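## Task

Retrieve the small white block from beneath the workbench and place it inside the steel box. The box must sit level on the workbench top, entirely within its edges. Neither robot may tip over or finish leaning. Nothing may rely on a robot to stay in place at the end. Finally, open the grippers and move the robots away.

## Robot and tools

Robots. Two mobile robots share the scene. stretch (Hello Robot Stretch 3) has a two-wheel base 0.33 m long and 0.34 m wide, a lift on a mast, and one telescoping arm that reaches out to the robot's right side. It has a wrist with yaw, pitch and roll, and a gripper. It cannot slide sideways, so to move its gripper forward you drive the base. rby (Rainbow RB-Y1) has a 0.66 x 0.58 m two-wheel base, a folding torso (squat, shift, pitch, yaw), a head, and left and right arms of seven joints each, with a parallel gripper on each.

Frames. Each robot reports in its own base frame: origin on the floor between the drive wheels, x forward, y left, z up. Odometry is that frame as it was at scene start, counted from wheel turns only, so slipping shows as travel. Headings are positive to the left. Only images, lidar_m and the depth grids reveal where one robot is relative to the other. stretch's hand_pose is the point where its closed fingertips meet. rby's left_hand and right_hand are the midpoint between each hand's pads (fingers along -z, closing along x); chest is a spine point 0.08 m below the shoulders.

execute_actions. Arguments: actions (a list holding one action, or empty to just read state and pictures) and cameras (a list drawn from rby_head_camera, rby_left_wrist_camera, rby_right_wrist_camera, stretch_head_camera, stretch_nav_camera, stretch_wrist_camera, or "all"; null or omitted gives all, [] gives none). The action is an object keyed by robot name, "stretch" and/or "rby"; each robot's motions start at once and may finish at different times. Under each robot:
- base: exactly one of translate_m (metres, a relative drive from where the base now is, forward positive) or rotate_rad (radians, a relative turn in place, left positive). stretch ranges: translate -1 to 1, rotate -3.2 to 3.2. rby: translate -3 to 3, rotate -3.2 to 3.2.
- joints: absolute targets by joint name, in metres or radians. stretch: lift_m 0 to 1.1 (arm height), arm_m 0 to 0.52 (extension), wrist_yaw_rad -1.345 to 4.42 (0 along the arm, 3.0 folded over the base), wrist_pitch_rad -1.57 to 0.451 (negative tips fingers down), wrist_roll_rad -2.911 to 2.911, gripper_m -0.089 to 0.179 (bigger is wider; the true tip gap is slightly less), head_pan_rad -3.953 to 1.73 (-1.57 looks along the arm), head_tilt_rad -1.53 to 0.419. rby: torso_squat_rad 0 to 1.2, torso_shift_rad -0.3 to 0.6, torso_pitch_rad -0.2 to 1.4 (positive bows), torso_yaw_rad -1.5 to 1.5; per arm shoulder_pitch ±2.356 (negative raises forward), shoulder_roll (left 0 to 3.141, right -3.141 to 0, lifting outward), shoulder_yaw ±2.094, elbow -2.617 to 0.01 (negative bends), forearm_roll ±3.141, wrist_pitch -1.57 to 1.919, hand_roll ±2.705, gripper_m 0 to 0.1 (clear opening); head_pan_rad ±0.523, head_tilt_rad -0.35 to 1.57 (positive looks down). The torso also has combined limits (e.g. squat + shift <= 1.52); breaking one leaves it off_target.
- stretch only: contact_limits {"arm_m": effort percent 1 to 100} to stop the arm gently on contact.
- rby only: speeds (translate_m 0.05 to 0.4 m/s, rotate_rad 0.1 to 1.509 rad/s) and min_time_s (0.1 to 8 s, slowest duration for arm and head moves).
An unknown key or out-of-range value rejects the whole call. Omitted joints may keep pushing toward earlier targets. One action lasts at most 15 s.

Results. base_status and joint_status per motion: done, off_target (resting short, maybe still pushing), contact_stop, time_out, torque_fault, limit_stop_at_own_body, limit_stop_at_motor_heat, stopped_with_arm, not_followed (an arm target withheld by rby's self-collision check; read the cause line). on_its_own lists uncommanded joints, with the target each holds. motor_effort is percent of maximum, peak in brackets, with fixed bias and noise. lidar_m: 12 distances from stretch's base origin, 30-degree sectors starting straight ahead and going counter-clockwise, at 0.17 m height; "-" means nothing seen. wrist_depth_mm and head_depth_mm: 7x7 grids of median depth. base_tilt gives stretch's lean in degrees. Motor temperatures are listed per rby arm. A "pictures" line orders the images.

Other tools. wait {seconds: 0 to 10} lets the scene run and returns state. zoom_image {camera, region [x0,y0,x1,y1] pixels, at most 504 square} enlarges part of that camera's newest image. finished_scene {scene: current scene number} ends the scene irrevocably and reports success.

Gripping. stretch: command gripper_m below the object's width; release by going at least 0.02 above the touch value. rby: command at least 0.005 m under the width; off_target is then expected. Neither robot's reading proves a grasp; check the cameras.

Safety. A firm squeeze between the robots, or between rby's two arms, fails the run; once bases touch, any further drive presses hard. Bases never stop on collision. stretch's arm and lift go slack after contact_stop; its wrist and head have no contact stop and can overheat into a 10 s limp fault. stretch can tip if the arm pushes something rigid with the gripper above about 0.45 m, or if it drives while holding something fixed; undo moves in small steps, pull the gripper free, lower the lift to about 0.2. Fold or unfold stretch's wrist only with lift_m 0.32 to 0.95, wrist_pitch_rad -0.4 and roll near 0. stretch drives fast only when stowed (lift below 0.30, arm below 0.03, yaw above 2.54). rby's arms carry 3 kg each; weight far ahead of its wheels tips it forward. After any rby stop, back off the arms first, then the torso. Joint load limits exceeded cause a 10 s full stop; motors at 80 °C brake the arm. Avoid drops, slams and objects falling off the bench; a passing disturbance may nudge loose items.

Each tool is called after "Call:" as name([rows], argument=value, ...), one row to a line, values as JSON.

## Session

I'll start by getting the current state and images.

Call:
execute_actions(actions=[])

Scene clock: 0.00 s.
Motor temperatures (°C, as the motors report them): left_arm=[26 27 28 32 30 30 31] | right_arm=[28 29 27 30 33 28 31]
stretch.base_odometry: x=+0.000 y=+0.000 heading=+0.000 (m, m, rad; stretch's odometry frame)
stretch.turned_by_wheels: +0.000 (rad since the last result)
stretch.turned_by_imu: +0.000 (rad since the last result)
stretch.base_tilt: forward=-1.4 right=+0.1 (deg)
stretch.lidar_m: 3.79 2.90 2.61 2.43 2.49 1.63 1.37 1.38 2.32 2.08 1.82 2.41
stretch.head_depth_mm: 1812 2595 3801 3797 3754 3785 2679 / 1825 2623 3812 3758 3786 3679 2657 / 1836 2468 3772 3708 3718 3617 2628 / 1847 2478 3725 3703 3701 3622 2627 / 1859 2487 3712 3678 3615 3541 2582 / 1876 2429 3685 3663 3627 3526 2602 / 1894 2551 3685 3586 3548 3584 2548
stretch.base_status: not commanded
stretch.joint_positions: lift_m=+0.491 arm_m=-0.003 wrist_yaw_rad=+2.818 wrist_pitch_rad=-0.490 wrist_roll_rad=-0.014 gripper_m=+0.037 head_pan_rad=-0.008 head_tilt_rad=+0.013
stretch.joint_status: not commanded
stretch.motor_effort: left_wheel=+0 right_wheel=+0 lift_m=+33 arm_m=+0 wrist_yaw_rad=-1 wrist_pitch_rad=+5 wrist_roll_rad=+0 gripper_m=-1 head_pan_rad=+0 head_tilt_rad=+2 (%)
stretch.hand_pose: x=+0.0470 y=+0.0614 z=+0.4879 quat_wxyz=(+0.280, +0.700, +0.061, +0.655) (m; stretch's base frame)
stretch.wrist_depth_mm: - - - - - - - / - - - - - - - / - - - - - - - / - 899 913 966 931 985 - / 757 763 802 794 793 813 856 / 659 - 642 690 700 727 720 / 584 593 620 608 621 638 649
rby.base_odometry: x=+0.000 y=+0.000 heading=+0.000 (m, m, rad; rby's odometry frame)
rby.base_status: not commanded
rby.joint_positions: torso_squat_rad=+0.350 torso_shift_rad=+0.000 torso_pitch_rad=+0.000 torso_yaw_rad=+0.000 left_shoulder_pitch_rad=+0.015 left_shoulder_roll_rad=+0.031 left_shoulder_yaw_rad=+0.017 left_elbow_rad=-0.307 left_forearm_roll_rad=+0.056 left_wrist_pitch_rad=-0.035 left_hand_roll_rad=+0.032 left_gripper_m=+0.100 right_shoulder_pitch_rad=+0.020 right_shoulder_roll_rad=-0.014 right_shoulder_yaw_rad=+0.018 right_elbow_rad=-0.129 right_forearm_roll_rad=+0.020 right_wrist_pitch_rad=+0.053 right_hand_roll_rad=-0.030 right_gripper_m=+0.101 head_pan_rad=+0.001 head_tilt_rad=+0.400
rby.joint_status: not commanded
rby.chest: x=-0.2282 y=-0.0001 z=+1.2475 quat_wxyz=(+1.000, +0.000, +0.000, +0.000) (m; rby's base frame)
rby.left_hand: x=-0.0825 y=+0.2470 z=+0.5794 quat_wxyz=(+0.985, +0.011, -0.164, +0.051) (m; rby's base frame)
rby.right_hand: x=-0.1916 y=-0.2299 z=+0.5629 quat_wxyz=(+1.000, -0.007, -0.029, +0.001) (m; rby's base frame)
pictures: rby_head_camera, rby_left_wrist_camera, rby_right_wrist_camera, stretch_head_camera (sideways: a quarter turn clockwise sets it upright), stretch_nav_camera (sideways: a quarter turn counterclockwise sets it upright), stretch_wrist_camera
Images, in order (width x height): rby_head_camera 896x504, rby_left_wrist_camera 644x364, rby_right_wrist_camera 644x364, stretch_head_camera 896x504, stretch_nav_camera 672x504, stretch_wrist_camera 644x364.

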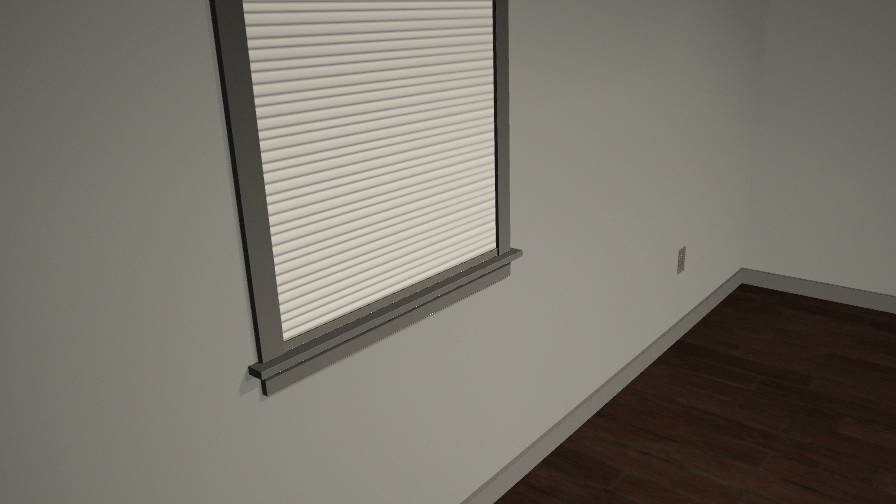

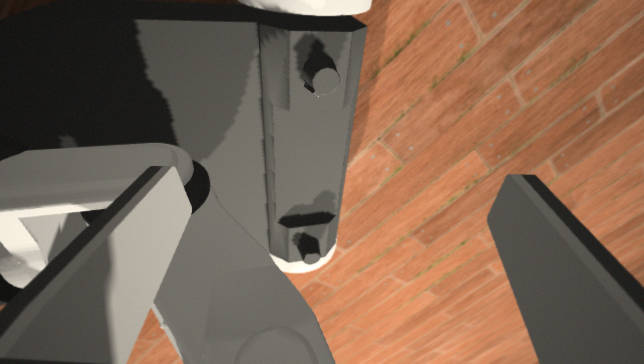

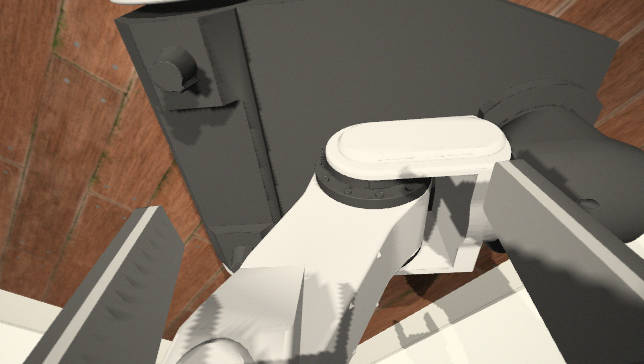

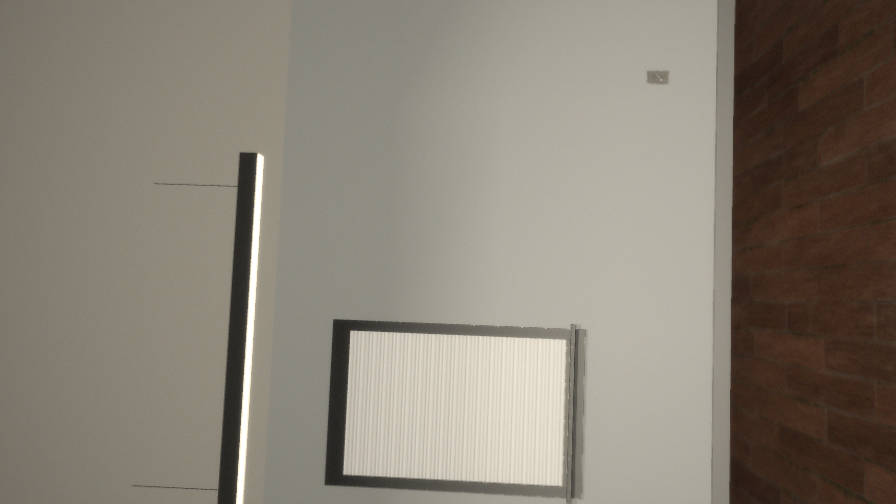

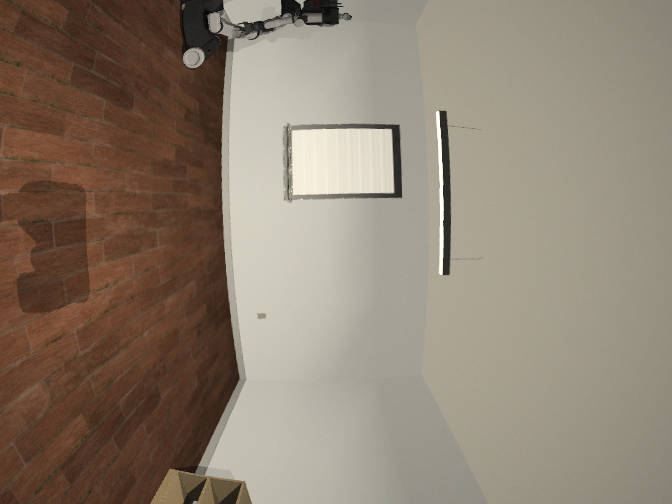

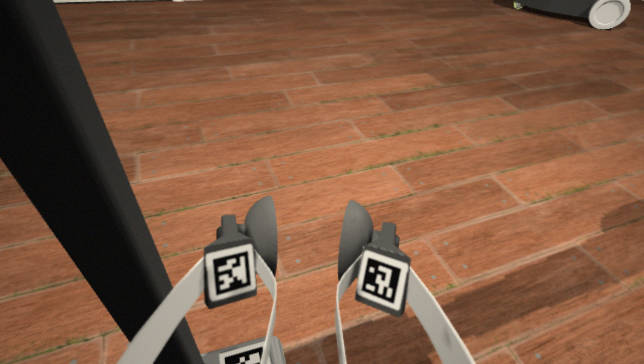

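Call:
execute_actions([
  {"stretch": {"joints": {"head_pan_rad": -1.2, "head_tilt_rad": -0.4}}, "rby": {"joints": {"torso_yaw_rad": -1.0, "head_pan_rad": -0.5, "head_tilt_rad": 0.4}}},
], cameras=["rby_head_camera", "stretch_head_camera", "stretch_nav_camera"])

Scene clock: 4.60 s.
Motor temperatures (°C, as the motors report them): left_arm=[26 27 28 32 30 30 31] | right_arm=[28 29 27 30 33 28 31]
stretch.base_odometry: x=+0.000 y=+0.000 heading=+0.000 (m, m, rad; stretch's odometry frame)
stretch.turned_by_wheels: +0.000 (rad since the last result)
stretch.turned_by_imu: -0.001 (rad since the last result)
stretch.base_tilt: forward=-1.4 right=+0.1 (deg)
stretch.lidar_m: 3.80 2.90 2.60 2.43 2.49 1.63 1.36 1.38 2.32 2.08 1.82 2.41
stretch.head_depth_mm: 1816 1911 2022 2153 2253 1881 1514 / 1870 1973 2093 2226 2324 1881 1507 / 1921 2052 2153 2228 2234 1869 1494 / 1983 2095 2224 2300 2146 1864 1493 / 2059 2175 2300 2199 2226 1848 1487 / 2128 2241 2333 2142 2260 1836 1485 / 2202 2313 2460 2451 2366 1830 1477
stretch.base_status: not commanded
stretch.joint_positions: lift_m=+0.491 arm_m=-0.003 wrist_yaw_rad=+2.818 wrist_pitch_rad=-0.490 wrist_roll_rad=-0.014 gripper_m=+0.037 head_pan_rad=-1.193 head_tilt_rad=-0.394
stretch.joint_status: all done
stretch.motor_effort: left_wheel=+0(0) right_wheel=+0(0) lift_m=+33(33) arm_m=+0(0) wrist_yaw_rad=+0(0) wrist_pitch_rad=+5(5) wrist_roll_rad=+0(0) gripper_m=-1(1) head_pan_rad=-4(51) head_tilt_rad=-2(26) (%)
stretch.hand_pose: x=+0.0470 y=+0.0614 z=+0.4879 quat_wxyz=(+0.280, +0.700, +0.061, +0.655) (m; stretch's base frame)
stretch.wrist_depth_mm: - - - - - - - / - - - - - - - / - - - - - - - / - 907 908 937 955 972 - / 717 778 784 785 829 837 851 / 655 - 658 689 727 719 742 / 580 594 619 622 617 630 641
rby.base_odometry: x=+0.000 y=+0.000 heading=+0.000 (m, m, rad; rby's odometry frame)
rby.base_status: not commanded
rby.joint_positions: torso_squat_rad=+0.350 torso_shift_rad=+0.000 torso_pitch_rad=+0.000 torso_yaw_rad=-1.000 left_shoulder_pitch_rad=+0.015 left_shoulder_roll_rad=+0.031 left_shoulder_yaw_rad=+0.017 left_elbow_rad=-0.307 left_forearm_roll_rad=+0.056 left_wrist_pitch_rad=-0.035 left_hand_roll_rad=+0.032 left_gripper_m=+0.100 right_shoulder_pitch_rad=+0.020 right_shoulder_roll_rad=-0.014 right_shoulder_yaw_rad=+0.018 right_elbow_rad=-0.129 right_forearm_roll_rad=+0.020 right_wrist_pitch_rad=+0.053 right_hand_roll_rad=-0.030 right_gripper_m=+0.101 head_pan_rad=-0.500 head_tilt_rad=+0.400
rby.joint_status: all done
rby.chest: x=-0.2282 y=-0.0001 z=+1.2475 quat_wxyz=(+0.878, +0.000, +0.000, -0.479) (m; rby's base frame)
rby.left_hand: x=+0.0583 y=+0.0111 z=+0.5793 quat_wxyz=(+0.889, -0.069, -0.149, -0.427) (m; rby's base frame)
rby.right_hand: x=-0.4020 y=-0.1548 z=+0.5629 quat_wxyz=(+0.878, -0.020, -0.022, -0.478) (m; rby's base frame)
pictures: rby_head_camera, stretch_head_camera (sideways: a quarter turn clockwise sets it upright), stretch_nav_camera (sideways: a quarter turn counterclockwise sets it upright)
camera_calibration (this result's frames):
rby_head_camera: T_world_to_cam=[[-0.995959, -0.0636609, -0.0633479, -0.125376], [0.0389048, 0.329915, -0.943209, 1.43528], [0.0809449, -0.941862, -0.326105, 0.425879], [0, 0, 0, 1]] pos_world=[-0.215182, -0.0803845, 1.48471]
stretch_head_camera: T_world_to_cam=[[-0.126462, 0.28414, -0.950406, 1.25338], [0.920493, 0.390718, -0.00566921, 0.0046635], [0.36973, -0.875559, -0.31096, 0.36183], [0, 0, 0, 1]] pos_world=[0.0204326, -0.0411555, 1.30377]
stretch_nav_camera: T_world_to_cam=[[0.130566, -0.348402, 0.928207, -1.17174], [-0.952592, -0.303589, 0.0200441, 0.0327218], [0.27481, -0.88682, -0.371524, 0.445841], [0, 0, 0, 1]] pos_world=[0.0616385, -0.00292256, 1.2526]
Images, in order (width x height): rby_head_camera 896x504, stretch_head_camera 896x504, stretch_nav_camera 672x504.

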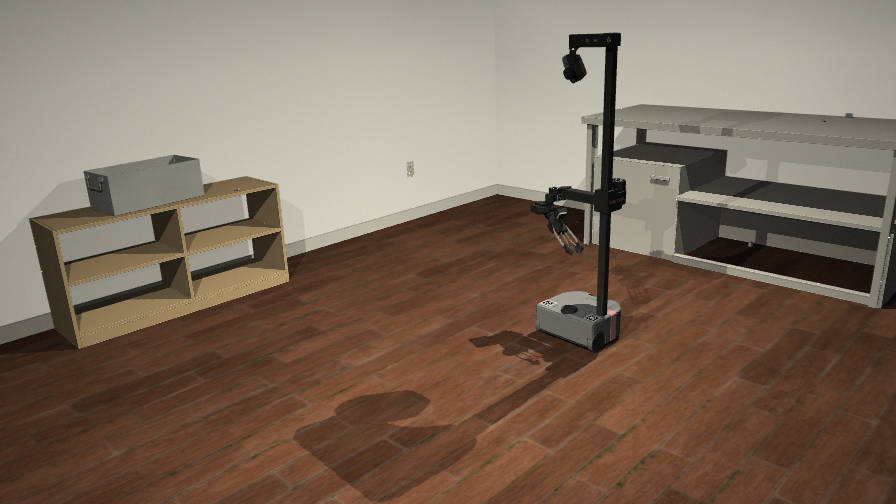

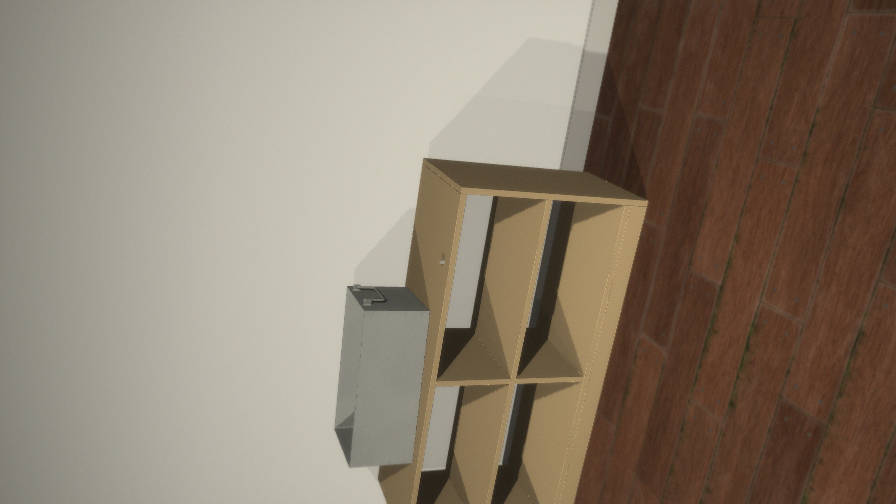

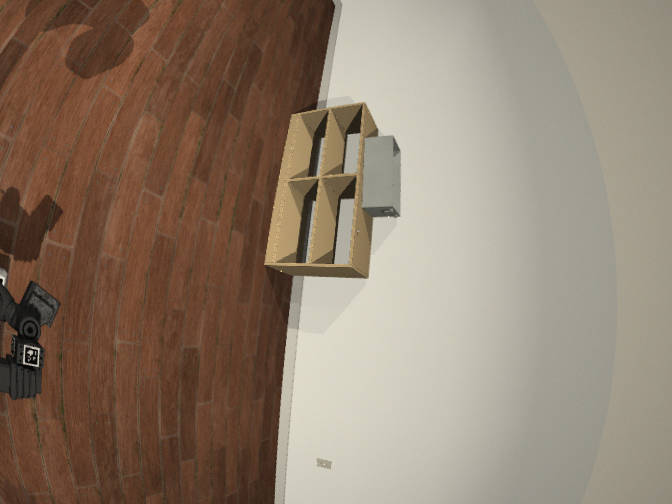

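Call:
zoom_image(camera="rby_head_camera", region=[560, 90, 896, 320])

Call:
zoom_image(camera="rby_head_camera", region=[20, 140, 300, 350])

Region (560, 90, 896, 320) of rby_head_camera's 896x504 image, scaled by 1.500, with more detail than that image has; it fills the top 345 rows of this view, and the rest is white.

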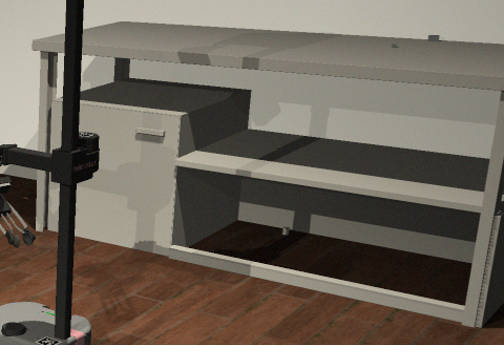

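Region (20, 140, 300, 350) of rby_head_camera's 896x504 image, scaled by 1.800, with more detail than that image has; it fills the top 378 rows of this view, and the rest is white.

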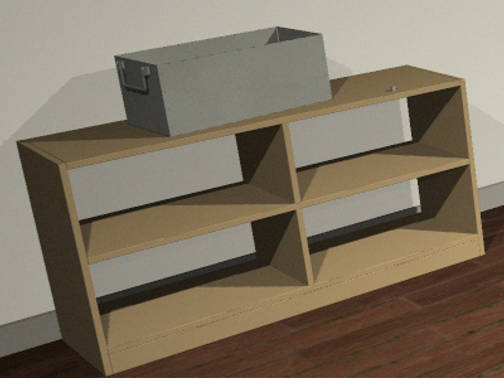

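Call:
execute_actions([
  {"stretch": {"joints": {"head_pan_rad": -3.14, "head_tilt_rad": -0.5}}, "rby": {"joints": {"torso_yaw_rad": -1.5, "head_pan_rad": -0.5, "head_tilt_rad": 0.35}}},
], cameras=["rby_head_camera", "stretch_head_camera", "stretch_nav_camera"])

Scene clock: 13.63 s.
Motor temperatures (°C, as the motors report them): left_arm=[26 27 28 32 30 30 31] | right_arm=[28 29 27 30 33 28 31]
stretch.base_odometry: x=+0.000 y=+0.000 heading=+0.000 (m, m, rad; stretch's odometry frame)
stretch.turned_by_wheels: +0.000 (rad since the last result)
stretch.turned_by_imu: -0.001 (rad since the last result)
stretch.base_tilt: forward=-1.4 right=+0.1 (deg)
stretch.lidar_m: 3.79 2.91 2.60 2.43 2.50 1.63 1.36 1.38 2.32 2.08 1.82 2.41
stretch.head_depth_mm: 1787 1912 1643 2010 1985 1698 1397 / 1783 1919 1616 1991 1996 1693 1390 / 1766 1886 1581 1970 1997 1677 1393 / 1766 1894 1581 1955 1953 1668 1381 / 1749 1882 1554 1856 1903 1661 1378 / 1757 1879 1538 1548 1584 1664 1367 / 1754 1871 1520 1540 1576 1653 1369
stretch.base_status: not commanded
stretch.joint_positions: lift_m=+0.491 arm_m=-0.003 wrist_yaw_rad=+2.818 wrist_pitch_rad=-0.490 wrist_roll_rad=-0.014 gripper_m=+0.037 head_pan_rad=-3.133 head_tilt_rad=-0.494
stretch.joint_status: all done
stretch.motor_effort: left_wheel=+0(1) right_wheel=+0(0) lift_m=+33(33) arm_m=-1(1) wrist_yaw_rad=+0(0) wrist_pitch_rad=+5(5) wrist_roll_rad=+0(0) gripper_m=-1(1) head_pan_rad=-4(52) head_tilt_rad=-3(14) (%)
stretch.hand_pose: x=+0.0470 y=+0.0614 z=+0.4879 quat_wxyz=(+0.280, +0.700, +0.061, +0.655) (m; stretch's base frame)
stretch.wrist_depth_mm: - - - - - - - / - - - - - - - / - - - - - - - / - 893 925 914 971 984 - / 766 754 793 786 827 807 844 / 655 - 652 698 717 723 731 / 589 584 605 612 632 642 646
rby.base_odometry: x=+0.000 y=+0.000 heading=+0.000 (m, m, rad; rby's odometry frame)
rby.base_status: not commanded
rby.joint_positions: torso_squat_rad=+0.350 torso_shift_rad=+0.000 torso_pitch_rad=+0.000 torso_yaw_rad=-1.132 left_shoulder_pitch_rad=+0.014 left_shoulder_roll_rad=+0.031 left_shoulder_yaw_rad=+0.017 left_elbow_rad=-0.307 left_forearm_roll_rad=+0.056 left_wrist_pitch_rad=-0.035 left_hand_roll_rad=+0.032 left_gripper_m=+0.100 right_shoulder_pitch_rad=+0.020 right_shoulder_roll_rad=-0.014 right_shoulder_yaw_rad=+0.018 right_elbow_rad=-0.129 right_forearm_roll_rad=+0.020 right_wrist_pitch_rad=+0.053 right_hand_roll_rad=-0.030 right_gripper_m=+0.101 head_pan_rad=-0.500 head_tilt_rad=+0.350
rby.joint_status: torso_yaw_rad limit_stop_at_own_body (moved -0.132 of -0.500); the others done
rby.on_its_own: torso_yaw_rad is held at -1.132, not at your -1.500, since a limit_stop_at_own_body
rby.chest: x=-0.2282 y=-0.0001 z=+1.2475 quat_wxyz=(+0.844, +0.000, +0.000, -0.536) (m; rby's base frame)
rby.left_hand: x=+0.0573 y=-0.0270 z=+0.5794 quat_wxyz=(+0.859, -0.079, -0.144, -0.485) (m; rby's base frame)
rby.right_hand: x=-0.4210 y=-0.1304 z=+0.5629 quat_wxyz=(+0.844, -0.021, -0.020, -0.535) (m; rby's base frame)
pictures: rby_head_camera, stretch_head_camera (sideways: a quarter turn clockwise sets it upright), stretch_nav_camera (sideways: a quarter turn counterclockwise sets it upright)
camera_calibration (this result's frames):
rby_head_camera: T_world_to_cam=[[-0.995895, 0.0644489, -0.0635529, -0.125097], [0.0789224, 0.274537, -0.958332, 1.46538], [-0.0443158, -0.959414, -0.278497, 0.32808], [0, 0, 0, 1]] pos_world=[-0.225696, -0.0794747, 1.48774]
stretch_head_camera: T_world_to_cam=[[0.403114, 0.0162232, -0.915006, 1.20395], [0.0326707, -0.999461, -0.00332718, 0.0070296], [-0.914567, -0.0285527, -0.403426, 0.489999], [0, 0, 0, 1]] pos_world=[-0.0374202, 0.00148477, 1.29932]
stretch_nav_camera: T_world_to_cam=[[-0.462031, 0.00316041, 0.886858, -1.11418], [0.0582943, 0.997939, 0.0268136, 0.0177453], [-0.884946, 0.0640875, -0.461263, 0.569692], [0, 0, 0, 1]] pos_world=[-0.0116717, -0.0506976, 1.25042]
Images, in order (width x height): rby_head_camera 896x504, stretch_head_camera 896x504, stretch_nav_camera 672x504.

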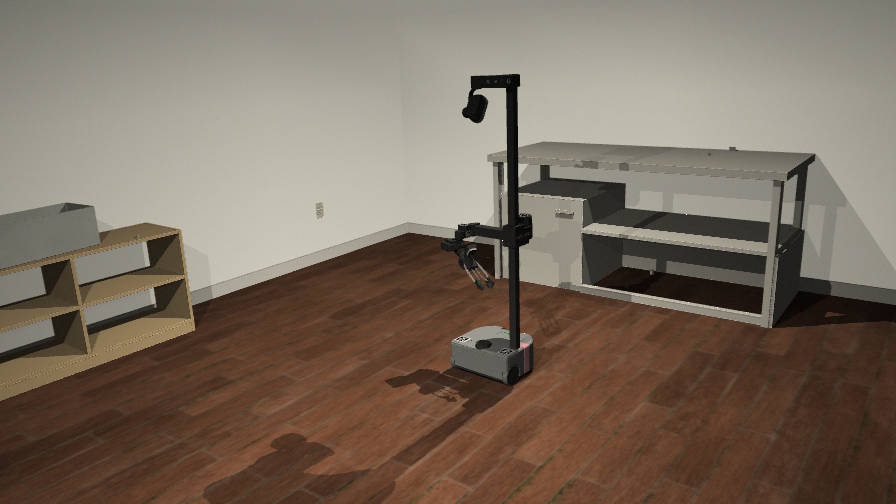

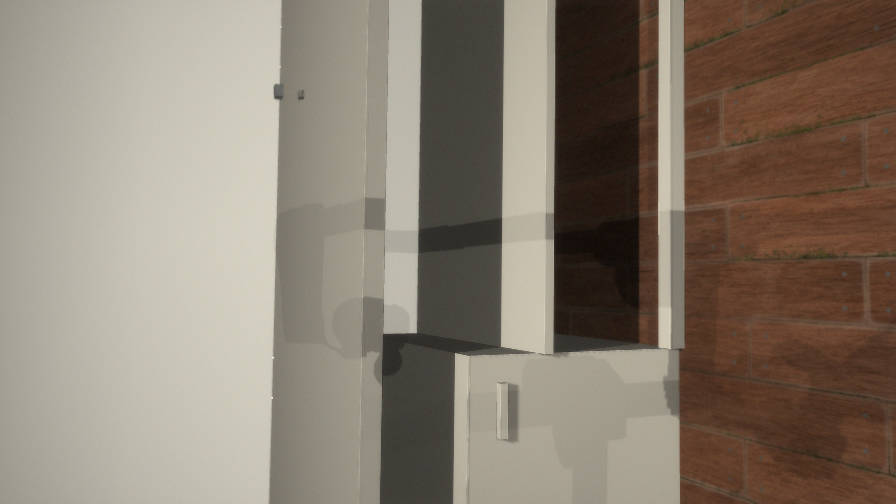

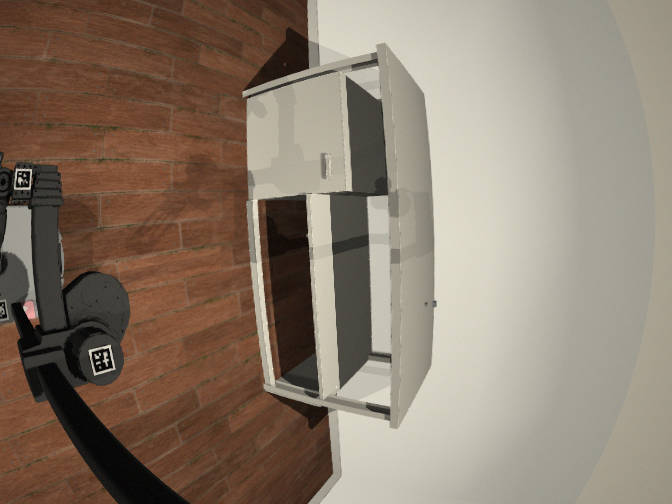

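Call:
zoom_image(camera="stretch_nav_camera", region=[230, 170, 370, 310])

Call:
zoom_image(camera="rby_head_camera", region=[570, 220, 730, 310])

Region (230, 170, 370, 310) of stretch_nav_camera's 672x504 image, scaled by 3.600, with more detail than that image has.

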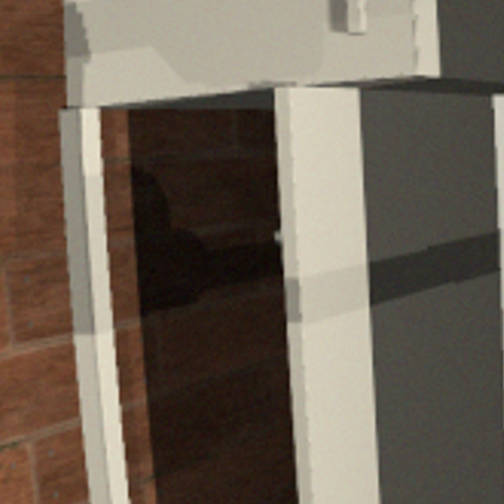

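Region (570, 220, 730, 310) of rby_head_camera's 896x504 image, scaled by 3.150, with more detail than that image has; it fills the top 284 rows of this view, and the rest is white.

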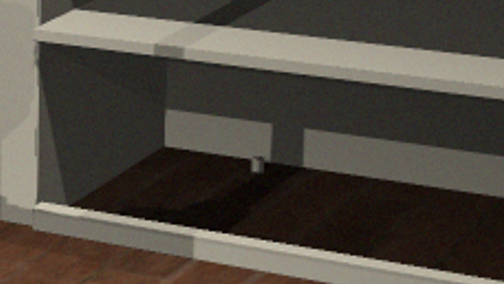

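Call:
execute_actions([
  {"stretch": {"base": {"rotate_rad": 1.2}, "joints": {"wrist_pitch_rad": -0.4, "wrist_yaw_rad": 0.0, "head_pan_rad": 0.0, "head_tilt_rad": -0.6}}, "rby": {"base": {"translate_m": 0.4}, "joints": {"torso_yaw_rad": 0.0, "head_pan_rad": 0.0, "head_tilt_rad": 0.4}}},
], cameras=["rby_head_camera", "stretch_nav_camera"])

Scene clock: 121.17 s.
Motor temperatures (°C, as the motors report them): left_arm=[26 27 28 32 30 30 31] | right_arm=[28 29 27 30 33 28 31]
stretch.base_odometry: x=+0.000 y=+0.000 heading=+1.200 (m, m, rad; stretch's odometry frame)
stretch.turned_by_wheels: +1.200 (rad since the last result)
stretch.turned_by_imu: +1.183 (rad since the last result)
stretch.base_tilt: forward=-1.4 right=+0.1 (deg)
stretch.lidar_m: 2.50 2.43 2.62 1.63 1.38 1.43 2.22 1.82 2.05 3.40 3.79 2.99
stretch.head_depth_mm: 2584 2919 3102 2440 1885 1549 1312 / 2493 2750 3006 2456 1891 1543 1298 / 2414 2632 2932 2403 1880 1534 1297 / 2287 2502 2780 2408 1858 1524 1289 / 2190 2411 2629 2389 1862 1521 1292 / 2129 2306 2533 2402 1853 1513 1288 / 2052 2212 2431 2372 1858 1503 1281
stretch.base_status: done
stretch.joint_positions: lift_m=+0.491 arm_m=-0.003 wrist_yaw_rad=+0.001 wrist_pitch_rad=-0.419 wrist_roll_rad=-0.014 gripper_m=+0.037 head_pan_rad=-0.007 head_tilt_rad=-0.592
stretch.joint_status: all done
stretch.motor_effort: left_wheel=-5(10) right_wheel=+5(8) lift_m=+33(33) arm_m=+0(1) wrist_yaw_rad=-1(1) wrist_pitch_rad=+6(6) wrist_roll_rad=+0(0) gripper_m=-1(1) head_pan_rad=+5(54) head_tilt_rad=-3(13) (%)
stretch.hand_pose: x=-0.0212 y=-0.3664 z=+0.5034 quat_wxyz=(+0.697, +0.149, -0.686, -0.146) (m; stretch's base frame)
stretch.wrist_depth_mm: - - - - - - - / - - - - - - - / - - - - - - - / 936 983 - - - - - / 794 831 852 864 890 910 935 / 703 713 688 731 745 775 798 / 619 618 631 640 665 666 680
rby.base_odometry: x=+0.400 y=+0.000 heading=-0.001 (m, m, rad; rby's odometry frame)
rby.base_status: done
rby.joint_positions: torso_squat_rad=+0.350 torso_shift_rad=+0.000 torso_pitch_rad=+0.000 torso_yaw_rad=+0.000 left_shoulder_pitch_rad=+0.014 left_shoulder_roll_rad=+0.031 left_shoulder_yaw_rad=+0.017 left_elbow_rad=-0.307 left_forearm_roll_rad=+0.056 left_wrist_pitch_rad=-0.035 left_hand_roll_rad=+0.032 left_gripper_m=+0.100 right_shoulder_pitch_rad=+0.020 right_shoulder_roll_rad=-0.014 right_shoulder_yaw_rad=+0.018 right_elbow_rad=-0.129 right_forearm_roll_rad=+0.020 right_wrist_pitch_rad=+0.053 right_hand_roll_rad=-0.030 right_gripper_m=+0.101 head_pan_rad=+0.000 head_tilt_rad=+0.400
rby.joint_status: all done
rby.chest: x=-0.2281 y=-0.0002 z=+1.2475 quat_wxyz=(+1.000, +0.000, +0.000, +0.000) (m; rby's base frame)
rby.left_hand: x=-0.0825 y=+0.2470 z=+0.5794 quat_wxyz=(+0.985, +0.011, -0.164, +0.051) (m; rby's base frame)
rby.right_hand: x=-0.1916 y=-0.2299 z=+0.5629 quat_wxyz=(+1.000, -0.007, -0.029, +0.001) (m; rby's base frame)
pictures: rby_head_camera, stretch_nav_camera (sideways: a quarter turn counterclockwise sets it upright)
camera_calibration (this result's frames):
rby_head_camera: T_world_to_cam=[[-0.00699016, -0.997941, -0.0637547, 0.0901302], [-0.325835, 0.0625498, -0.943355, 1.35377], [0.945401, 0.0141793, -0.325602, 0.620157], [0, 0, 0, 1]] pos_world=[-0.144561, -0.00352685, 1.48476]
stretch_nav_camera: T_world_to_cam=[[0.547232, -0.011151, 0.836907, -1.05519], [-0.0712546, -0.996902, 0.0333088, 0.0100833], [0.833942, -0.0778611, -0.546331, 0.669891], [0, 0, 0, 1]] pos_world=[0.0195018, 0.0504442, 1.24874]
Images, in order (width x height): rby_head_camera 896x504, stretch_nav_camera 672x504.

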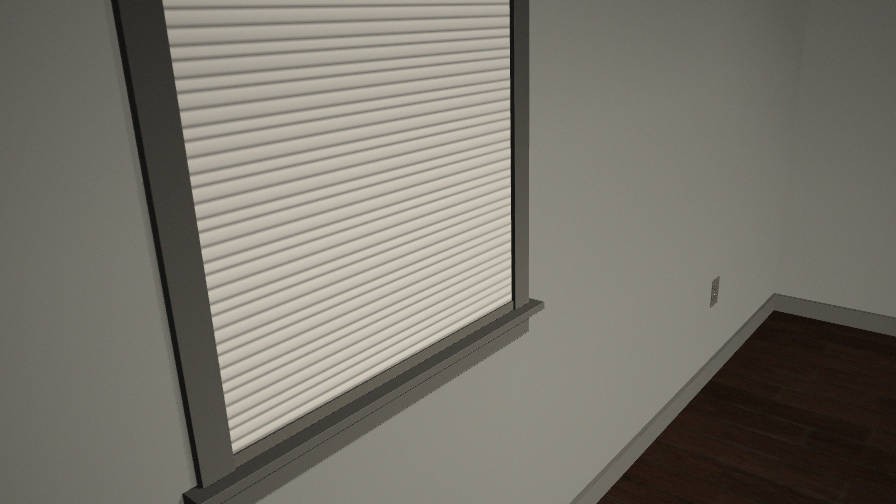

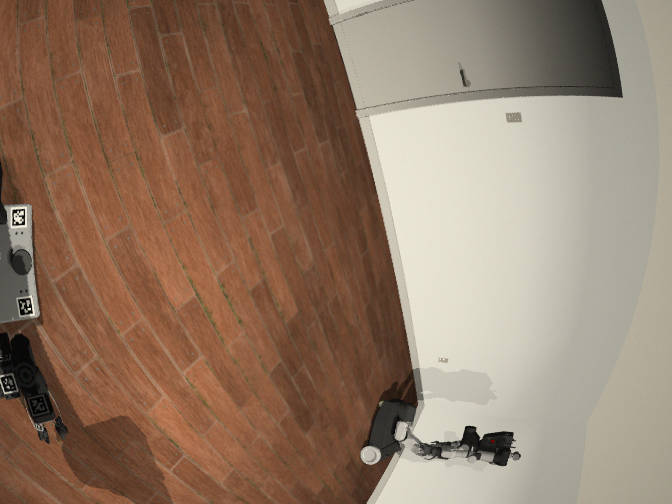

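Call:
execute_actions([
  {"stretch": {"base": {"rotate_rad": 1.96}, "joints": {"wrist_pitch_rad": 0.0, "arm_m": 0.06, "gripper_m": 0.1}}, "rby": {"base": {"rotate_rad": -1.45}, "joints": {"head_pan_rad": 0.2, "head_tilt_rad": 0.4}}},
], cameras=["rby_head_camera", "stretch_nav_camera", "stretch_head_camera"])

Scene clock: 175.20 s.
Motor temperatures (°C, as the motors report them): left_arm=[26 27 28 32 30 30 31] | right_arm=[28 29 27 30 33 28 31]
stretch.base_odometry: x=+0.000 y=+0.000 heading=-3.124 (m, m, rad; stretch's odometry frame)
stretch.turned_by_wheels: +1.960 (rad since the last result)
stretch.turned_by_imu: +1.933 (rad since the last result)
stretch.base_tilt: forward=-1.4 right=+0.0 (deg)
stretch.lidar_m: 1.36 1.39 2.31 1.96 1.82 2.41 3.79 3.11 2.61 2.43 2.51 1.63
stretch.head_depth_mm: 1778 1862 2007 1733 1888 1546 1307 / 1755 1859 1996 1725 1897 1547 1299 / 1757 1849 1973 1707 1875 1533 1291 / 1752 1846 1950 1696 1869 1533 1291 / 1754 1833 1721 1610 1759 1518 1288 / 1753 1828 1551 1511 1691 1511 1285 / 1736 1829 1538 1502 1692 1504 1283
stretch.base_status: done
stretch.joint_positions: lift_m=+0.491 arm_m=+0.060 wrist_yaw_rad=+0.000 wrist_pitch_rad=-0.022 wrist_roll_rad=-0.014 gripper_m=+0.100 head_pan_rad=-0.007 head_tilt_rad=-0.592
stretch.joint_status: all done
stretch.motor_effort: left_wheel=-5(9) right_wheel=+5(9) lift_m=+33(33) arm_m=+1(2) wrist_yaw_rad=+0(2) wrist_pitch_rad=+7(4) wrist_roll_rad=+0(0) gripper_m=+0(83) head_pan_rad=+5(5) head_tilt_rad=-3(3) (%)
stretch.hand_pose: x=-0.0213 y=-0.4604 z=+0.5999 quat_wxyz=(+0.712, +0.008, -0.702, -0.008) (m; stretch's base frame)
stretch.wrist_depth_mm: - - - - - - - / - - - - - - - / - - - - - - - / - - - - - - - / - - - - - - - / - - - - - - - / 897 918 946 941 942 - -
rby.base_odometry: x=+0.400 y=+0.000 heading=-1.450 (m, m, rad; rby's odometry frame)
rby.base_status: done
rby.joint_positions: torso_squat_rad=+0.350 torso_shift_rad=+0.000 torso_pitch_rad=+0.000 torso_yaw_rad=+0.000 left_shoulder_pitch_rad=+0.014 left_shoulder_roll_rad=+0.031 left_shoulder_yaw_rad=+0.017 left_elbow_rad=-0.307 left_forearm_roll_rad=+0.056 left_wrist_pitch_rad=-0.035 left_hand_roll_rad=+0.032 left_gripper_m=+0.100 right_shoulder_pitch_rad=+0.020 right_shoulder_roll_rad=-0.014 right_shoulder_yaw_rad=+0.018 right_elbow_rad=-0.129 right_forearm_roll_rad=+0.020 right_wrist_pitch_rad=+0.053 right_hand_roll_rad=-0.030 right_gripper_m=+0.101 head_pan_rad=+0.200 head_tilt_rad=+0.400
rby.joint_status: all done
rby.chest: x=-0.2281 y=-0.0002 z=+1.2475 quat_wxyz=(+1.000, +0.000, +0.000, +0.000) (m; rby's base frame)
rby.left_hand: x=-0.0825 y=+0.2470 z=+0.5794 quat_wxyz=(+0.985, +0.011, -0.164, +0.051) (m; rby's base frame)
rby.right_hand: x=-0.1916 y=-0.2299 z=+0.5629 quat_wxyz=(+1.000, -0.007, -0.029, +0.001) (m; rby's base frame)
pictures: rby_head_camera, stretch_head_camera (sideways: a quarter turn clockwise sets it upright), stretch_nav_camera (sideways: a quarter turn counterclockwise sets it upright)
camera_calibration (this result's frames):
rby_head_camera: T_world_to_cam=[[0.191414, -0.979437, -0.0637553, 0.131027], [-0.331627, -0.00340089, -0.943404, 1.35262], [0.923788, 0.201723, -0.325459, 0.615586], [0, 0, 0, 1]] pos_world=[-0.145187, 0.00875491, 1.48477]
stretch_head_camera: T_world_to_cam=[[-0.491714, -0.00916347, -0.870708, 1.15162], [-0.0169397, 0.999856, -0.000956298, 0.00424531], [0.870592, 0.0142793, -0.491799, 0.594103], [0, 0, 0, 1]] pos_world=[0.0491184, -0.00217526, 1.29491]
stretch_nav_camera: T_world_to_cam=[[0.547248, -0.0111354, 0.836897, -1.05518], [-0.0712254, -0.996904, 0.03331, 0.0100816], [0.833935, -0.0778371, -0.546347, 0.669911], [0, 0, 0, 1]] pos_world=[0.0194994, 0.0504446, 1.24874]
Images, in order (width x height): rby_head_camera 896x504, stretch_head_camera 896x504, stretch_nav_camera 672x504.

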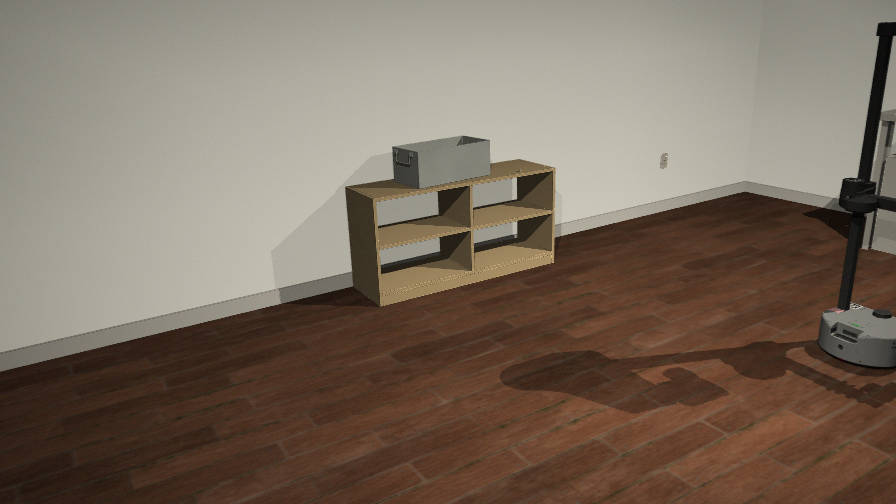

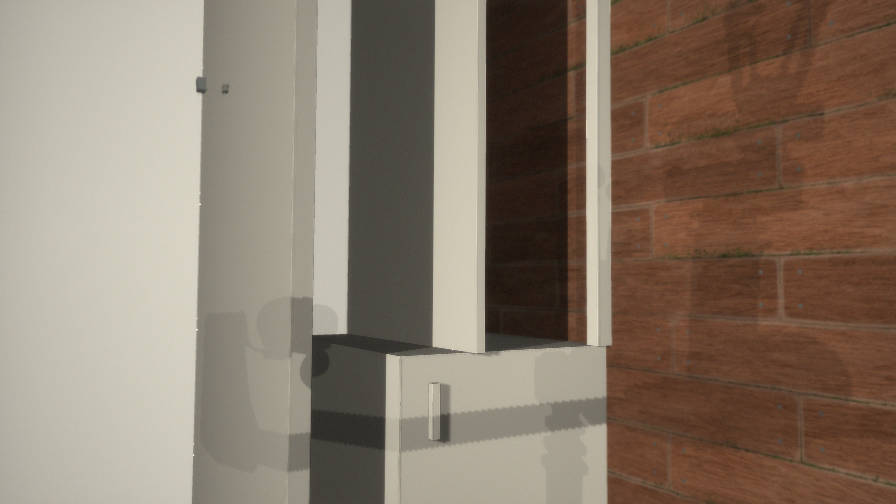

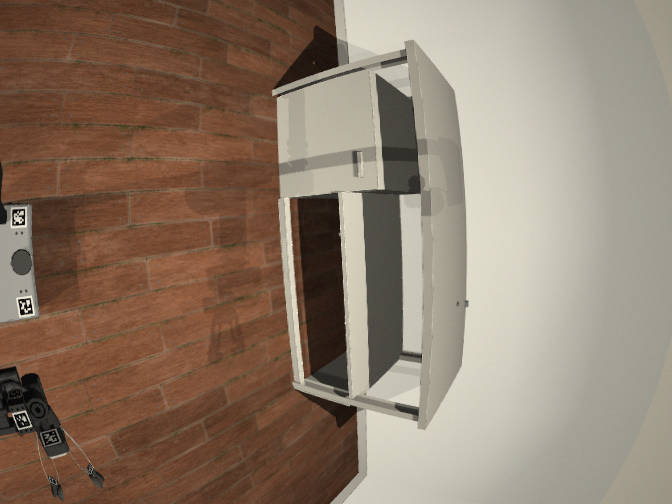

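Call:
execute_actions([
  {"stretch": {"base": {"translate_m": 0.72}, "joints": {"lift_m": 0.08, "head_tilt_rad": -0.9}}, "rby": {"base": {"translate_m": 2.5}, "joints": {"head_pan_rad": 0.5, "head_tilt_rad": 0.5}}},
], cameras=["rby_head_camera", "stretch_nav_camera", "stretch_head_camera"])

Scene clock: 214.30 s.
Motor temperatures (°C, as the motors report them): left_arm=[26 27 28 32 30 30 31] | right_arm=[28 29 27 30 33 28 31]
stretch.base_odometry: x=-0.720 y=-0.013 heading=-3.124 (m, m, rad; stretch's odometry frame)
stretch.turned_by_wheels: +0.000 (rad since the last result)
stretch.turned_by_imu: -0.005 (rad since the last result)
stretch.base_tilt: forward=-1.4 right=+0.0 (deg)
stretch.lidar_m: 0.94 0.66 0.85 2.23 2.29 2.21 1.89 3.68 2.52 2.39 1.09 1.27
stretch.head_depth_mm: 1085 828 709 1141 1415 1290 1154 / 1080 829 708 1135 1403 1293 1145 / 1073 824 704 1135 1406 1276 1145 / 1061 818 701 1128 1395 1276 1143 / 1059 816 699 1127 1396 1276 1137 / 1053 810 694 1072 1158 1270 1142 / 1044 805 691 933 1110 1273 1136
stretch.base_status: done
stretch.joint_positions: lift_m=+0.081 arm_m=+0.060 wrist_yaw_rad=+0.000 wrist_pitch_rad=-0.021 wrist_roll_rad=-0.014 gripper_m=+0.100 head_pan_rad=-0.007 head_tilt_rad=-0.889
stretch.joint_status: all done
stretch.motor_effort: left_wheel=-4(6) right_wheel=+4(10) lift_m=+15(30) arm_m=+1(1) wrist_yaw_rad=+0(1) wrist_pitch_rad=+7(7) wrist_roll_rad=+0(0) gripper_m=-2(1) head_pan_rad=+5(5) head_tilt_rad=-5(25) (%)
stretch.hand_pose: x=-0.0213 y=-0.4604 z=+0.1899 quat_wxyz=(+0.712, +0.008, -0.702, -0.008) (m; stretch's base frame)
stretch.wrist_depth_mm: - - - - - - - / - - - - - - - / - - - - - - - / 849 900 968 - - - - / 575 610 615 638 706 691 728 / 439 - 450 465 482 504 513 / 355 348 358 368 374 382 398
rby.base_odometry: x=+0.699 y=-2.482 heading=-1.451 (m, m, rad; rby's odometry frame)
rby.base_status: done
rby.joint_positions: torso_squat_rad=+0.350 torso_shift_rad=+0.000 torso_pitch_rad=+0.000 torso_yaw_rad=+0.000 left_shoulder_pitch_rad=+0.015 left_shoulder_roll_rad=+0.031 left_shoulder_yaw_rad=+0.017 left_elbow_rad=-0.307 left_forearm_roll_rad=+0.056 left_wrist_pitch_rad=-0.035 left_hand_roll_rad=+0.032 left_gripper_m=+0.100 right_shoulder_pitch_rad=+0.020 right_shoulder_roll_rad=-0.014 right_shoulder_yaw_rad=+0.018 right_elbow_rad=-0.129 right_forearm_roll_rad=+0.020 right_wrist_pitch_rad=+0.053 right_hand_roll_rad=-0.030 right_gripper_m=+0.101 head_pan_rad=+0.500 head_tilt_rad=+0.500
rby.joint_status: all done
rby.chest: x=-0.2281 y=-0.0002 z=+1.2475 quat_wxyz=(+1.000, +0.000, +0.000, +0.000) (m; rby's base frame)
rby.left_hand: x=-0.0825 y=+0.2470 z=+0.5794 quat_wxyz=(+0.985, +0.011, -0.164, +0.051) (m; rby's base frame)
rby.right_hand: x=-0.1916 y=-0.2299 z=+0.5629 quat_wxyz=(+1.000, -0.007, -0.029, +0.001) (m; rby's base frame)
pictures: rby_head_camera, stretch_head_camera (sideways: a quarter turn clockwise sets it upright), stretch_nav_camera (sideways: a quarter turn counterclockwise sets it upright)
camera_calibration (this result's frames):
rby_head_camera: T_world_to_cam=[[0.466812, -0.882132, -0.0626846, 0.18626], [-0.396908, -0.145642, -0.90623, 1.28532], [0.790285, 0.447919, -0.418113, 0.722221], [0, 0, 0, 1]] pos_world=[-0.147553, 0.0280056, 1.47844]
stretch_head_camera: T_world_to_cam=[[-0.72443, -0.00762516, -0.689307, 0.916572], [-0.0163338, 0.999848, 0.00610573, -0.00495136], [0.689155, 0.0156822, -0.724444, 0.897853], [0, 0, 0, 1]] pos_world=[0.0451512, -0.00214069, 1.28227]
stretch_nav_camera: T_world_to_cam=[[0.767674, -0.0125792, 0.640717, -0.800832], [-0.0585497, -0.997002, 0.050577, -0.0124591], [0.63816, -0.0763404, -0.766109, 0.956958], [0, 0, 0, 1]] pos_world=[0.00335555, 0.0505589, 1.24687]
Images, in order (width x height): rby_head_camera 896x504, stretch_head_camera 896x504, stretch_nav_camera 672x504.

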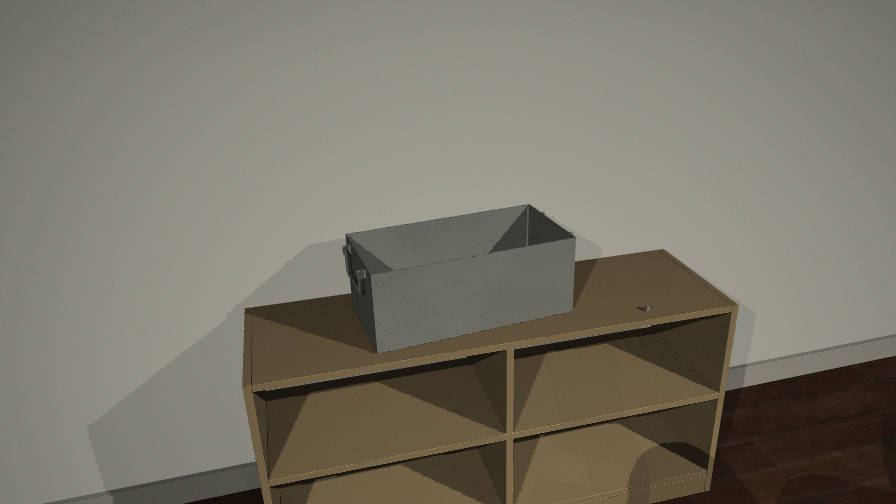

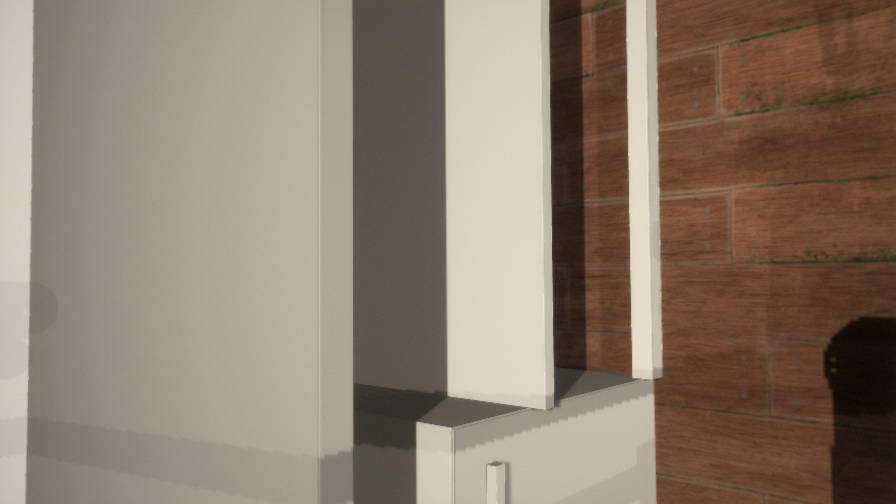

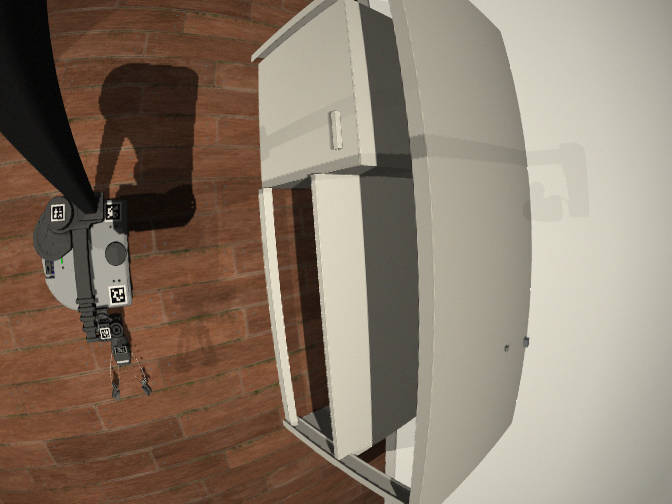

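Call:
zoom_image(camera="rby_head_camera", region=[320, 190, 600, 370])

Call:
zoom_image(camera="rby_head_camera", region=[325, 225, 405, 305])

Region (320, 190, 600, 370) of rby_head_camera's 896x504 image, scaled by 1.800, with more detail than that image has; it fills the top 324 rows of this view, and the rest is white.

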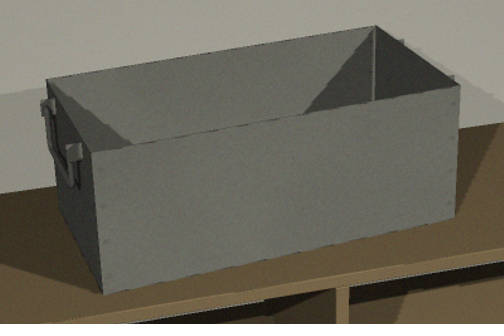

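Region (325, 225, 405, 305) of rby_head_camera's 896x504 image, scaled by 6.300, with more detail than that image has.

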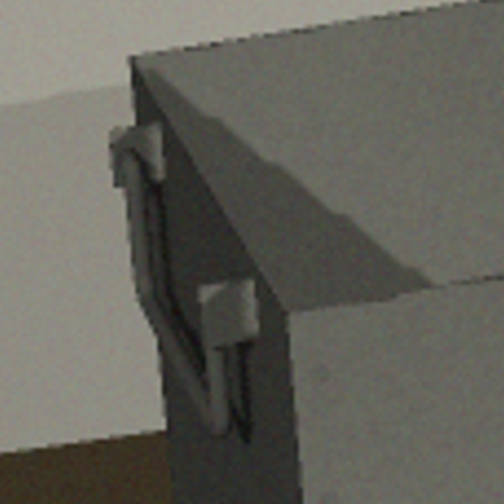

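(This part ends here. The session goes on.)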